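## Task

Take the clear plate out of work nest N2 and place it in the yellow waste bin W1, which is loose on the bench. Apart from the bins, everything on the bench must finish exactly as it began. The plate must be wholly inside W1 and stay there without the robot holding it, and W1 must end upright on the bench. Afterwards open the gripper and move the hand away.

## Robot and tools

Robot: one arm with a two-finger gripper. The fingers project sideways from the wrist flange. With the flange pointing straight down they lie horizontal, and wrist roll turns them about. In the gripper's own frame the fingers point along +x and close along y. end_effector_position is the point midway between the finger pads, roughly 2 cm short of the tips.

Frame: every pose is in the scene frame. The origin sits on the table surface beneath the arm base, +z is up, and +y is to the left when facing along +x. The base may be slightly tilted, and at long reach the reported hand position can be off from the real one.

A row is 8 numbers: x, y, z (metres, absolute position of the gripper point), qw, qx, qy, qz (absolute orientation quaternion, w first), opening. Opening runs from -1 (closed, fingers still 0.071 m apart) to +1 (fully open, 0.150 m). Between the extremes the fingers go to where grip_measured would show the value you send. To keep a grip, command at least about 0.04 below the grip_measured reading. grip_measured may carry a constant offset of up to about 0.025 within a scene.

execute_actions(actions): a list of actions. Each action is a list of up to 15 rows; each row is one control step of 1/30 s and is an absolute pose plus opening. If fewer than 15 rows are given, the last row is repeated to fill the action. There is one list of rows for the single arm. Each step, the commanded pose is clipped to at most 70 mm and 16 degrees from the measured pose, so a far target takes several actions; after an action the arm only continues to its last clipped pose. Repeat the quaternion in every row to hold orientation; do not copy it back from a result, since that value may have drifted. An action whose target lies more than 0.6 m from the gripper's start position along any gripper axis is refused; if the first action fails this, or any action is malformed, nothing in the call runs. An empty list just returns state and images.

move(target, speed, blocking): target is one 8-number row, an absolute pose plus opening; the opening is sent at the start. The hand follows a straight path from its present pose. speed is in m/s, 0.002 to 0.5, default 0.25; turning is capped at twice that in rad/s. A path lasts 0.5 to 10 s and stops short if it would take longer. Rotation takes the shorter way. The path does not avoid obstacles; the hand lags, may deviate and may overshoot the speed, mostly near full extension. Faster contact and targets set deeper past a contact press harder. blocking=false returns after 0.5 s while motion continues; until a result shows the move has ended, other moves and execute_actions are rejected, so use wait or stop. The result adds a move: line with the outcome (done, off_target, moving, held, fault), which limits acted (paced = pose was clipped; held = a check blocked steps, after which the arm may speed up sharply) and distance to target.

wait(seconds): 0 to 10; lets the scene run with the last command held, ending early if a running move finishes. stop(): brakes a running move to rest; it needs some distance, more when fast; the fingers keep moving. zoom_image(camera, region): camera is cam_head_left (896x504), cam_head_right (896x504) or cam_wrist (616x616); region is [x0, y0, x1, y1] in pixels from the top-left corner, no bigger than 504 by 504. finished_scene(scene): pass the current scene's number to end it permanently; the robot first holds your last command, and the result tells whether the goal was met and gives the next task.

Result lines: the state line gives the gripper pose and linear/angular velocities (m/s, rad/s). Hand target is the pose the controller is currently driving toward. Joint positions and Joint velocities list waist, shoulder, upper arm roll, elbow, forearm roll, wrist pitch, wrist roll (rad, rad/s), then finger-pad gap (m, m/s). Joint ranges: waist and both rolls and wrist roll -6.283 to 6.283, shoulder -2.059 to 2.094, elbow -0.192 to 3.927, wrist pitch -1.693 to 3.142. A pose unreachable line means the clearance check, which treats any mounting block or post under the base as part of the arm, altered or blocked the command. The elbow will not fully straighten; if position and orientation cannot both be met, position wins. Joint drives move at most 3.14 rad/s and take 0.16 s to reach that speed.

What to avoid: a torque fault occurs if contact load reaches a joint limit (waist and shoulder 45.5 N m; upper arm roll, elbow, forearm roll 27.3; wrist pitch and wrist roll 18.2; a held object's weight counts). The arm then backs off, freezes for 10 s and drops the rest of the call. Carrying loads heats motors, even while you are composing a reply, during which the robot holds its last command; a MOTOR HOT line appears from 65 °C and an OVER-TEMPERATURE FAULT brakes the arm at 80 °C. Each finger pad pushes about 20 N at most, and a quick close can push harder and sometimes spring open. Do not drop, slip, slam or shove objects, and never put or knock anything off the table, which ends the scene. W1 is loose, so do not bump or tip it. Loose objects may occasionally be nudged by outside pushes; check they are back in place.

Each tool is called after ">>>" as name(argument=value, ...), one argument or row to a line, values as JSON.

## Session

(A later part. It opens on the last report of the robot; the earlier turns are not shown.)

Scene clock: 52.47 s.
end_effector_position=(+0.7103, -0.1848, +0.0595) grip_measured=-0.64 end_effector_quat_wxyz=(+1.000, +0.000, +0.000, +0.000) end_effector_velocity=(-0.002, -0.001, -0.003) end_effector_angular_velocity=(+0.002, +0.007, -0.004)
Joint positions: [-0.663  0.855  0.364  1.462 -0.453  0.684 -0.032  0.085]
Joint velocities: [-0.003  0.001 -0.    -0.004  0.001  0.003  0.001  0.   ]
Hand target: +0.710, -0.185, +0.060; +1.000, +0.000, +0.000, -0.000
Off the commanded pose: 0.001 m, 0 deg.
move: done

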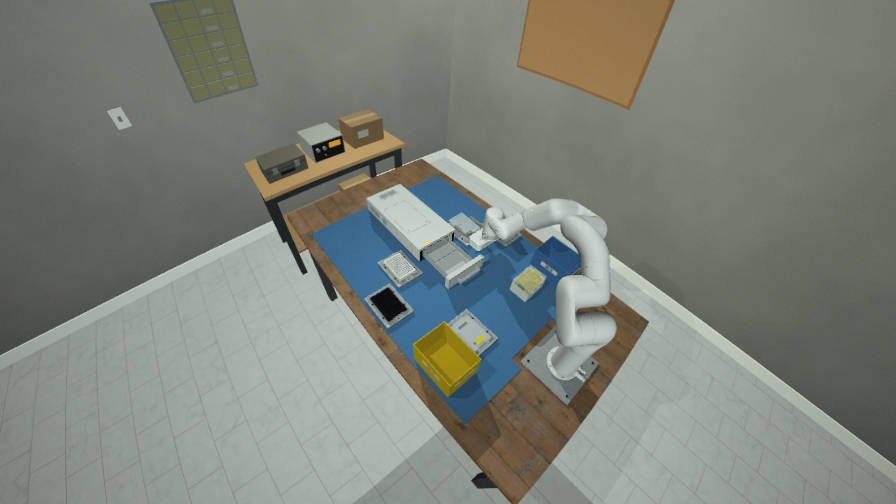

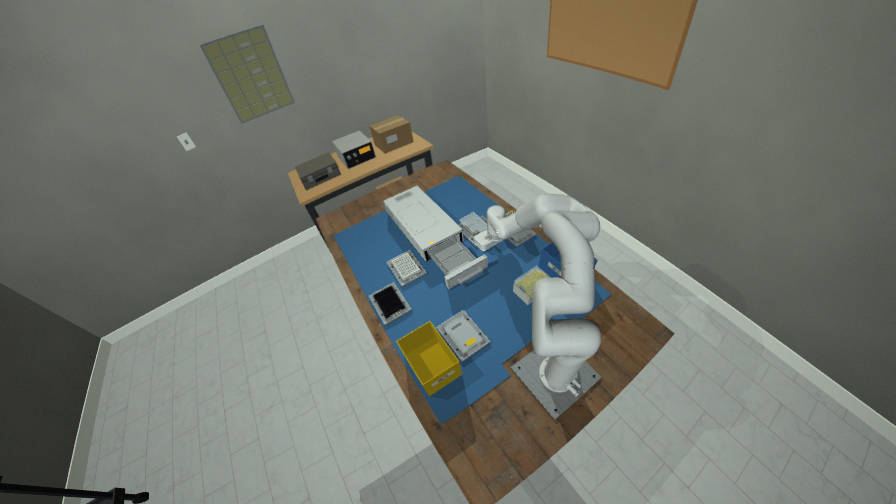

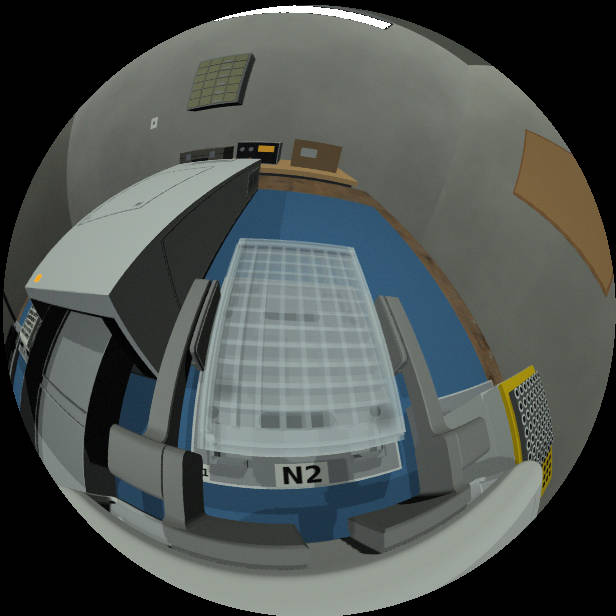

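>>> move(
  target=[0.66,-0.15,0.22,1,0,0,0,-0.74],
  speed=0.25,
)

>>> move(
  target=[0.278,0.317,0.24,0.636,0.310,0.310,-0.636,-0.74],
  speed=0.35,
)

Scene clock: 56.63 s.
end_effector_position=(+0.6598, -0.1500, +0.2190) grip_measured=-0.64 end_effector_quat_wxyz=(+1.000, +0.000, +0.001, -0.000) end_effector_velocity=(+0.002, +0.003, +0.007) end_effector_angular_velocity=(-0.003, -0.011, +0.003)
Joint positions: [-0.769  0.374  0.502  1.192 -0.243  0.87  -0.113  0.085]
Joint velocities: [ 0.    -0.009  0.005  0.002  0.004 -0.001 -0.001 -0.   ]
Hand target: +0.660, -0.150, +0.220; +1.000, +0.000, +0.000, -0.000
Off the commanded pose: 0.001 m, 0 deg.
move: done

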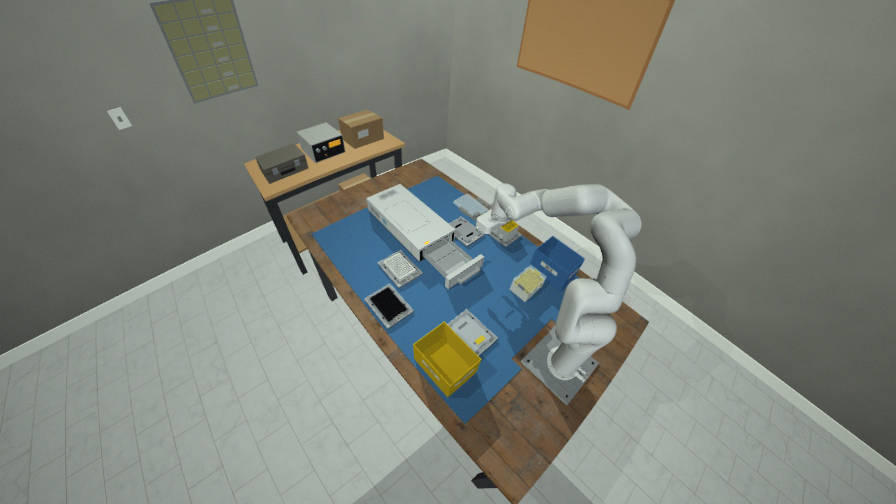

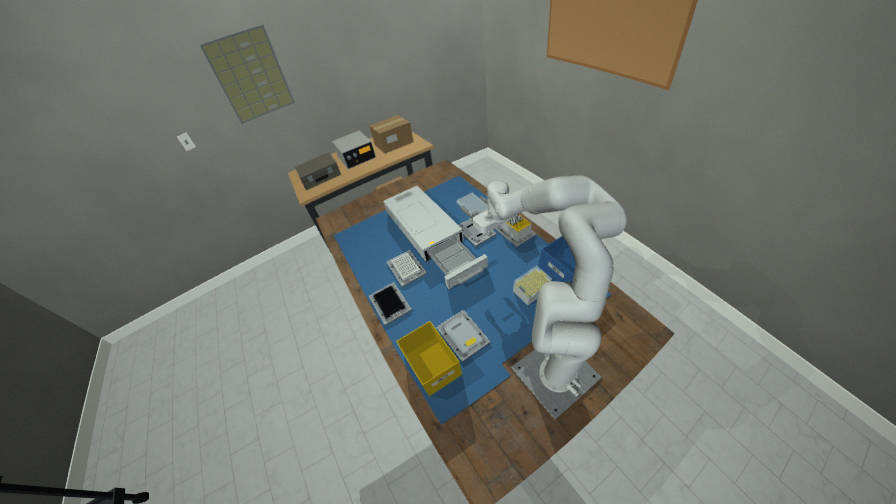

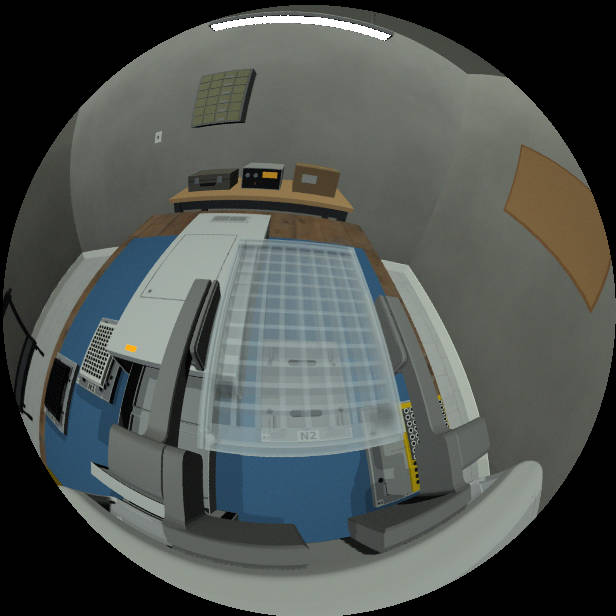

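Scene clock: 59.67 s.
end_effector_position=(+0.2791, +0.3163, +0.2403) grip_measured=-0.64 end_effector_quat_wxyz=(+0.636, +0.311, +0.309, -0.635) end_effector_velocity=(-0.003, +0.004, +0.001) end_effector_angular_velocity=(-0.002, -0.002, +0.007)
Joint positions: [-0.319 -0.209  1.188  0.925  1.388  0.656  1.493  0.085]
Joint velocities: [ 0.001  0.004  0.012  0.004 -0.005 -0.007  0.005  0.   ]
Hand target: +0.279, +0.317, +0.240; +0.637, +0.311, +0.309, -0.635
Off the commanded pose: 0.001 m, 0 deg.
move: done

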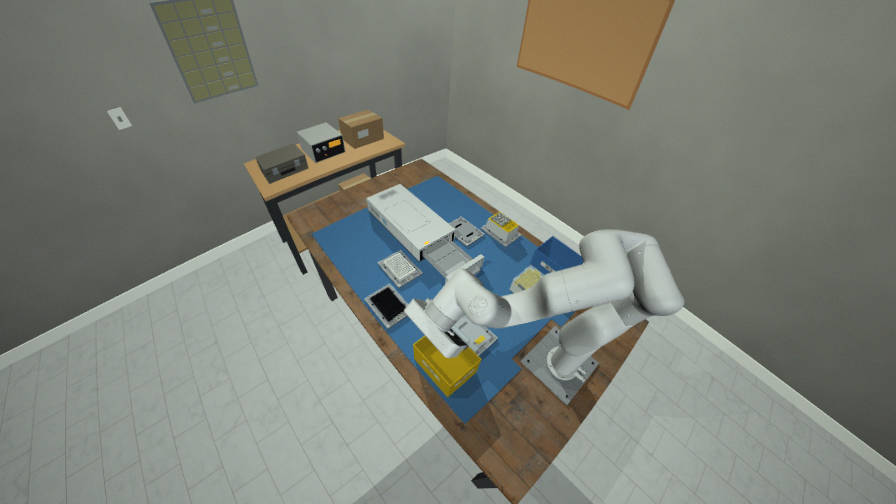

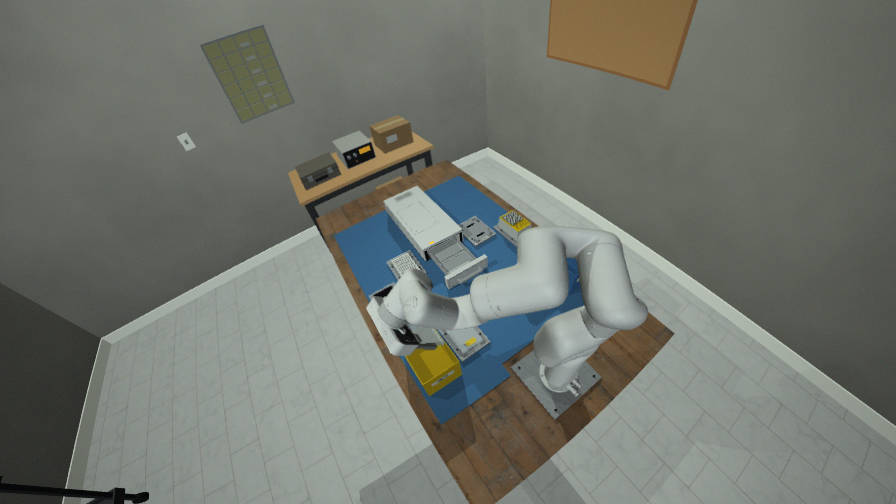

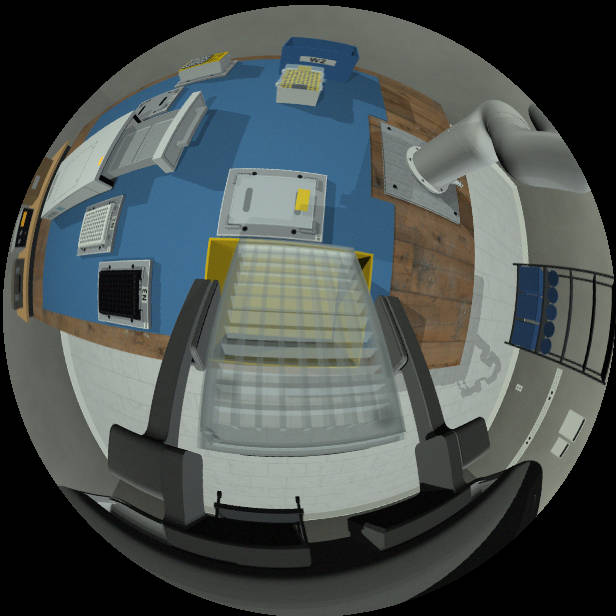

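>>> move(
  target=[0.288,0.310,0.15,0.636,0.310,0.310,-0.636,-0.74],
  speed=0.08,
)

Scene clock: 63.23 s.
end_effector_position=(+0.2880, +0.3103, +0.1504) grip_measured=-0.64 end_effector_quat_wxyz=(+0.636, +0.310, +0.310, -0.635) end_effector_velocity=(+0.001, +0.000, -0.001) end_effector_angular_velocity=(-0.000, -0.004, -0.002)
Joint positions: [-0.254  0.248  1.262  0.879  1.418  0.251  1.185  0.085]
Joint velocities: [ 0.005  0.008 -0.003  0.002  0.003 -0.01  -0.009  0.   ]
Hand target: +0.288, +0.310, +0.150; +0.636, +0.310, +0.310, -0.635
Off the commanded pose: 0.000 m, 0 deg.
move: done

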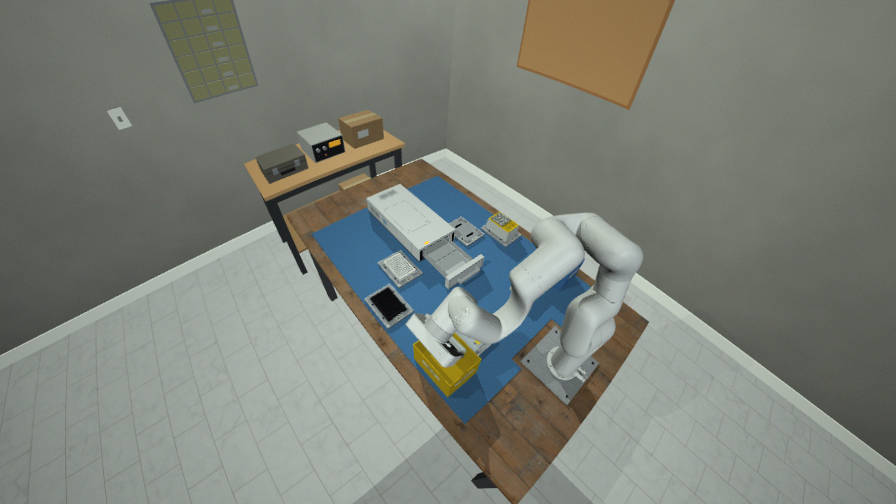

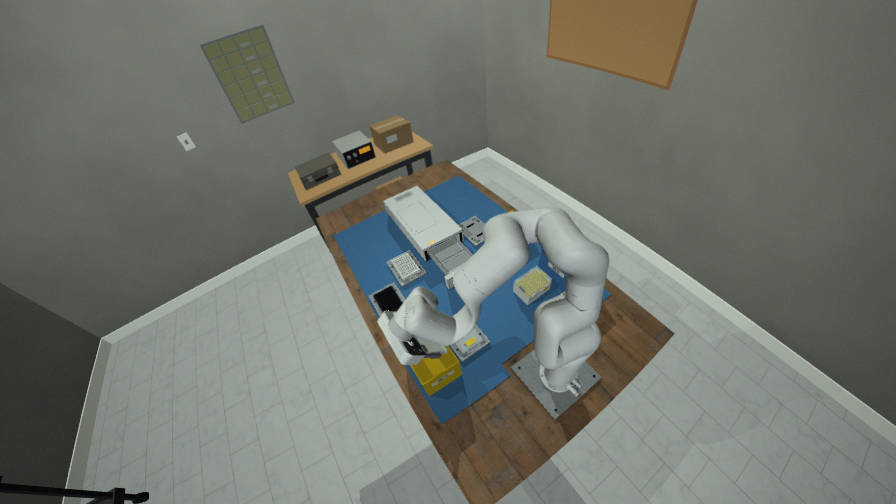

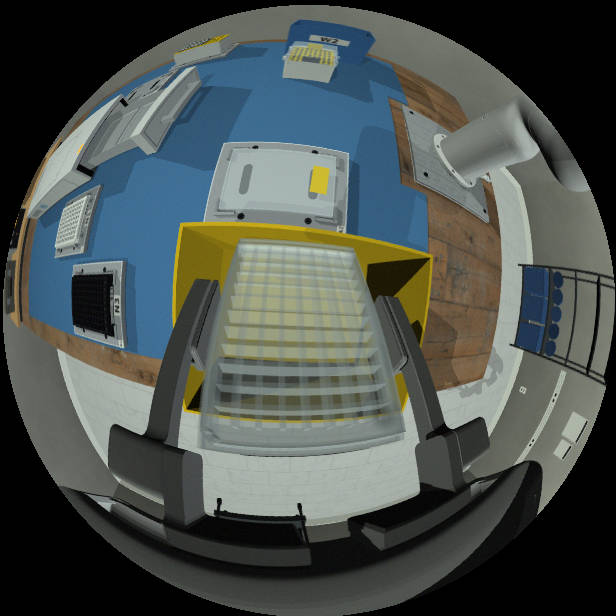

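>>> move(
  target=[0.288,0.314,0.095,0.646,0.2876,0.2876,-0.646,-0.74],
  speed=0.04,
)

Scene clock: 68.50 s.
end_effector_position=(+0.2881, +0.3141, +0.0952) grip_measured=-0.64 end_effector_quat_wxyz=(+0.646, +0.288, +0.288, -0.646) end_effector_velocity=(+0.000, +0.001, +0.000) end_effector_angular_velocity=(+0.002, -0.003, -0.001)
Joint positions: [-0.059  0.52   1.143  0.933  1.407  0.016  1.048  0.085]
Joint velocities: [-0.001  0.006  0.005  0.004  0.006 -0.007 -0.01  -0.   ]
Hand target: +0.288, +0.314, +0.095; +0.646, +0.288, +0.288, -0.646
Off the commanded pose: 0.000 m, 0 deg.
move: done

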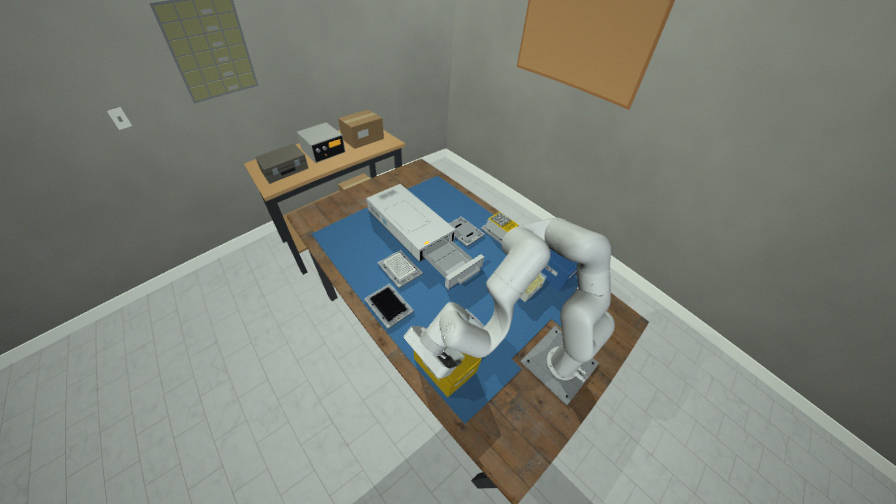

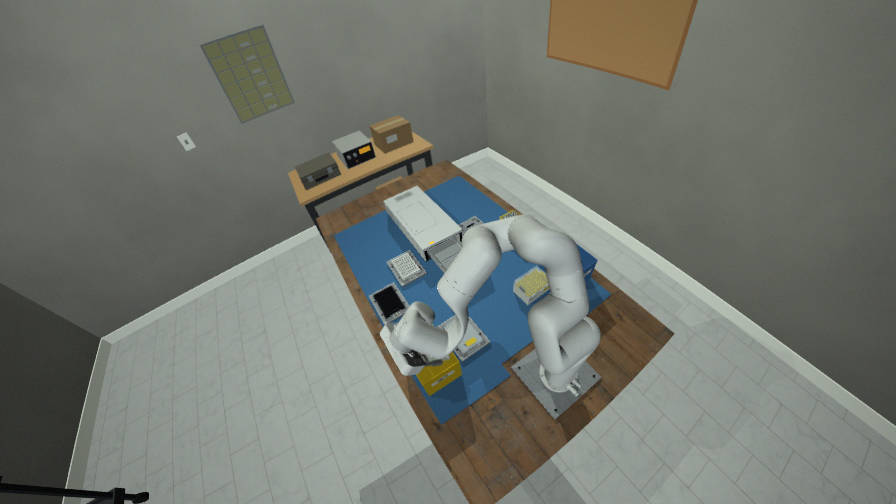

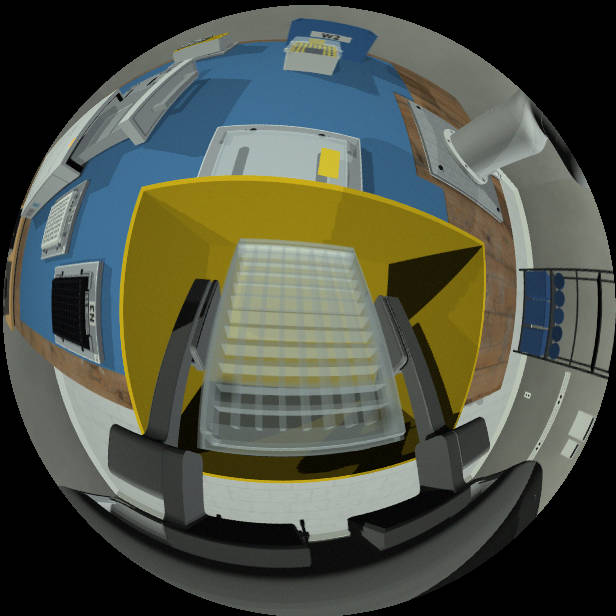

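>>> move(
  target=[0.288,0.317,0.068,0.646,0.2876,0.2876,-0.646,-0.74],
  speed=0.02,
)

Scene clock: 73.73 s.
end_effector_position=(+0.2882, +0.3172, +0.0682) grip_measured=-0.64 end_effector_quat_wxyz=(+0.646, +0.286, +0.288, -0.646) end_effector_velocity=(+0.000, +0.001, +0.000) end_effector_angular_velocity=(+0.007, -0.008, -0.003)
Joint positions: [-0.062  0.714  1.191  1.012  1.591 -0.122  0.744  0.085]
Joint velocities: [ 0.001  0.02   0.01   0.04   0.157 -0.019 -0.174  0.   ]
Hand target: +0.288, +0.317, +0.068; +0.646, +0.287, +0.288, -0.646
Off the commanded pose: 0.000 m, 0 deg.
move: done

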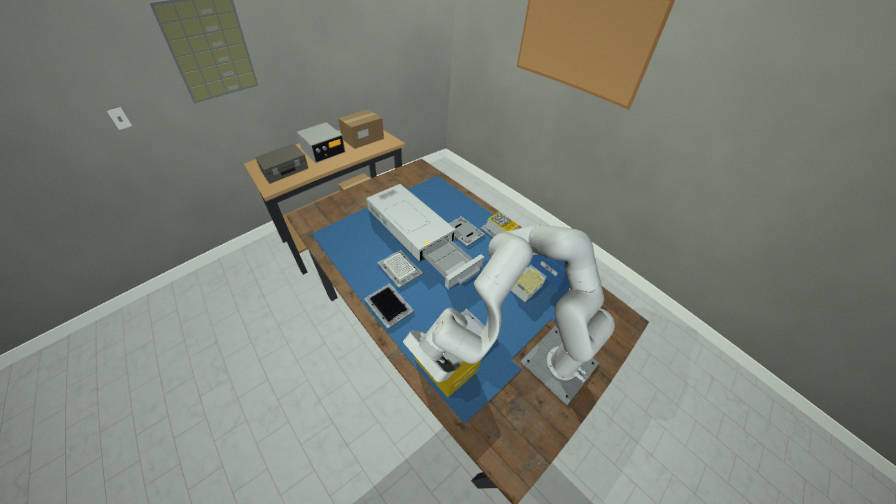

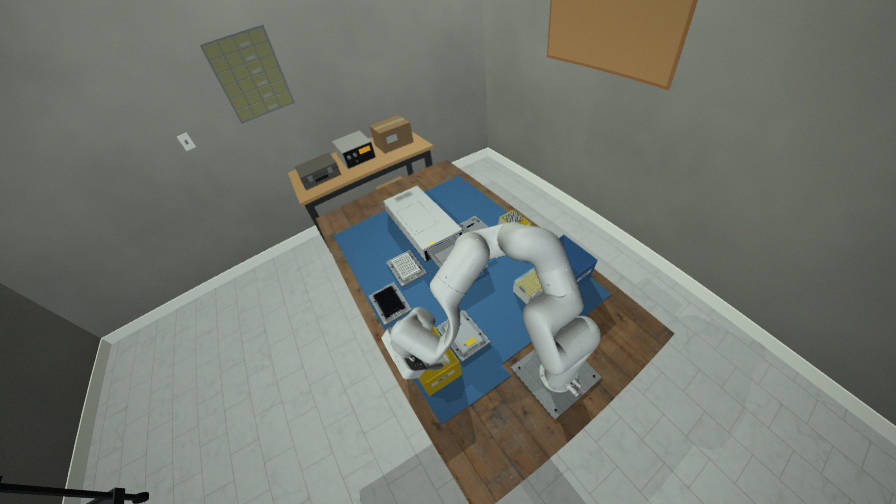

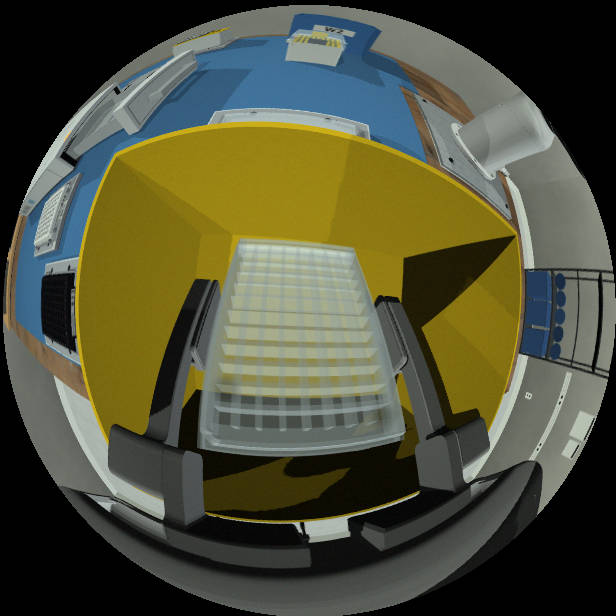

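>>> execute_actions(
  actions=[
    [[0.288,0.317,0.068,0.646,0.2876,0.2876,-0.646,-0.62],[0.288,0.317,0.068,0.646,0.2876,0.2876,-0.646,-0.58],[0.288,0.317,0.068,0.646,0.2876,0.2876,-0.646,-0.52],[0.288,0.317,0.068,0.646,0.2876,0.2876,-0.646,-0.45]],
  ],
)

>>> move(
  target=[0.288,0.315,0.24,0.612,0.354,0.354,-0.612,-0.45],
  speed=0.12,
)

Scene clock: 78.93 s.
end_effector_position=(+0.2880, +0.3170, +0.0680) grip_measured=-0.45 end_effector_quat_wxyz=(+0.646, +0.287, +0.288, -0.646) end_effector_velocity=(-0.000, +0.000, -0.001) end_effector_angular_velocity=(+0.001, -0.001, +0.000)
Joint positions: [-0.057  0.711  1.185  1.021  1.638 -0.12   0.698  0.093]
Joint velocities: [ 0.007 -0.008 -0.011  0.005  0.033  0.01  -0.029  0.   ]
Hand target: +0.288, +0.317, +0.068; +0.646, +0.288, +0.288, -0.646
Off the commanded pose: 0.000 m, 0 deg.

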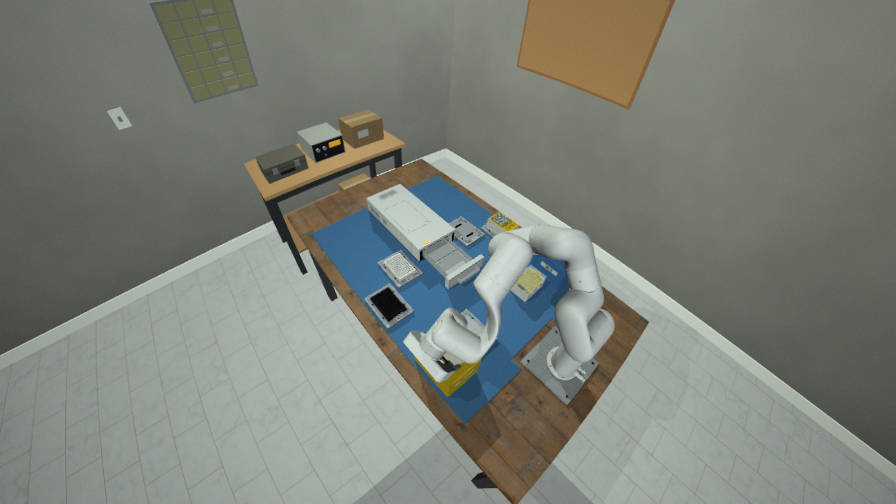

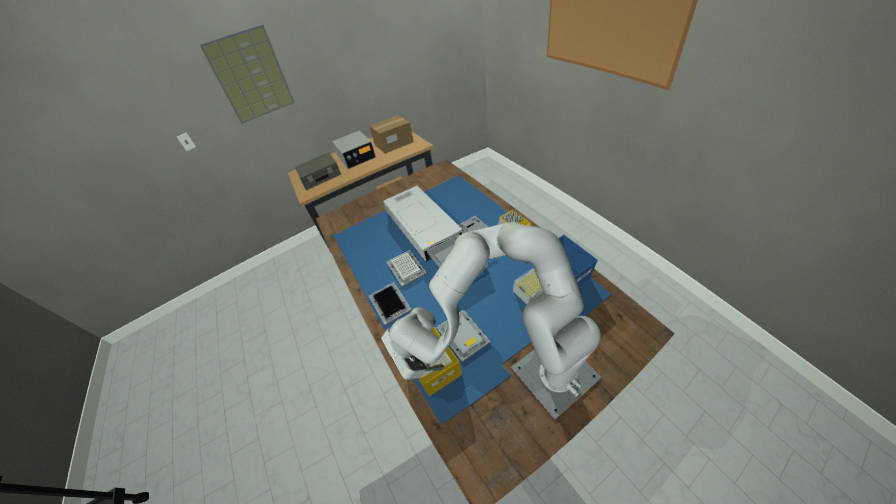

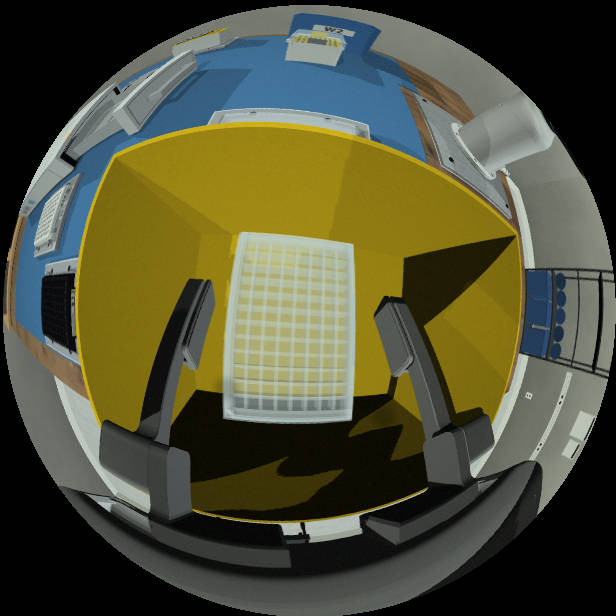

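Scene clock: 80.90 s.
end_effector_position=(+0.2876, +0.3147, +0.2394) grip_measured=-0.45 end_effector_quat_wxyz=(+0.613, +0.353, +0.353, -0.613) end_effector_velocity=(+0.001, -0.001, +0.002) end_effector_angular_velocity=(+0.002, -0.005, -0.000)
Joint positions: [-0.986  0.35   2.008  0.85   1.126  0.258  1.487  0.093]
Joint velocities: [-0.009  0.004  0.008 -0.001 -0.008 -0.002  0.002  0.   ]
Hand target: +0.288, +0.315, +0.240; +0.613, +0.353, +0.353, -0.612
Off the commanded pose: 0.001 m, 0 deg.
move: done

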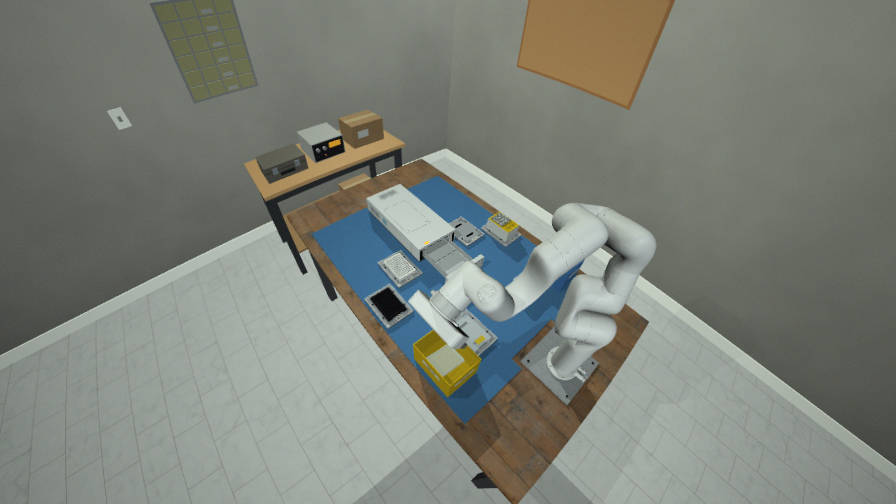

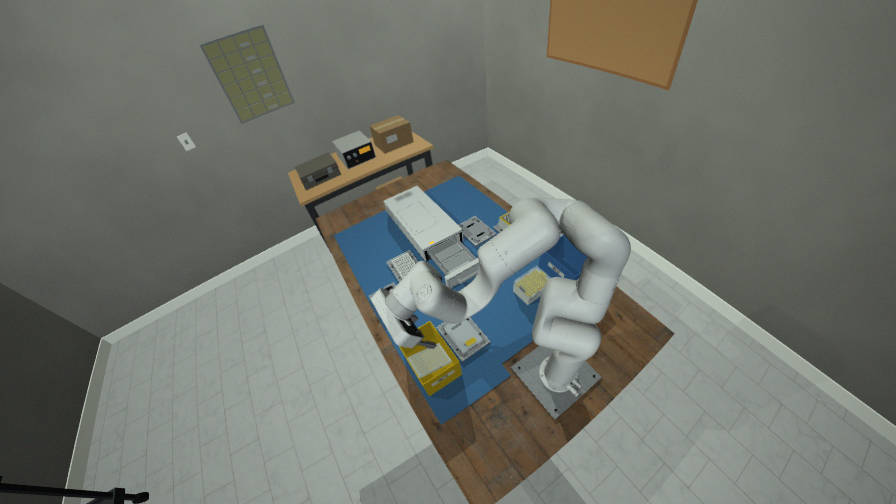

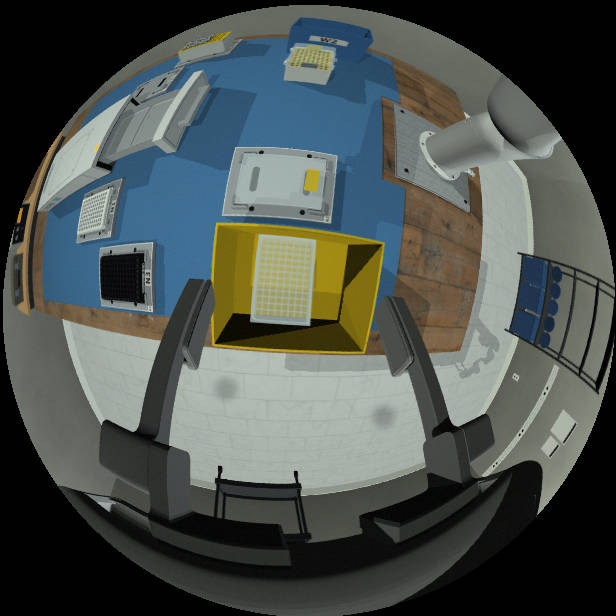

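>>> finished_scene(
  scene=2,
)

The scene is finished: the task was done.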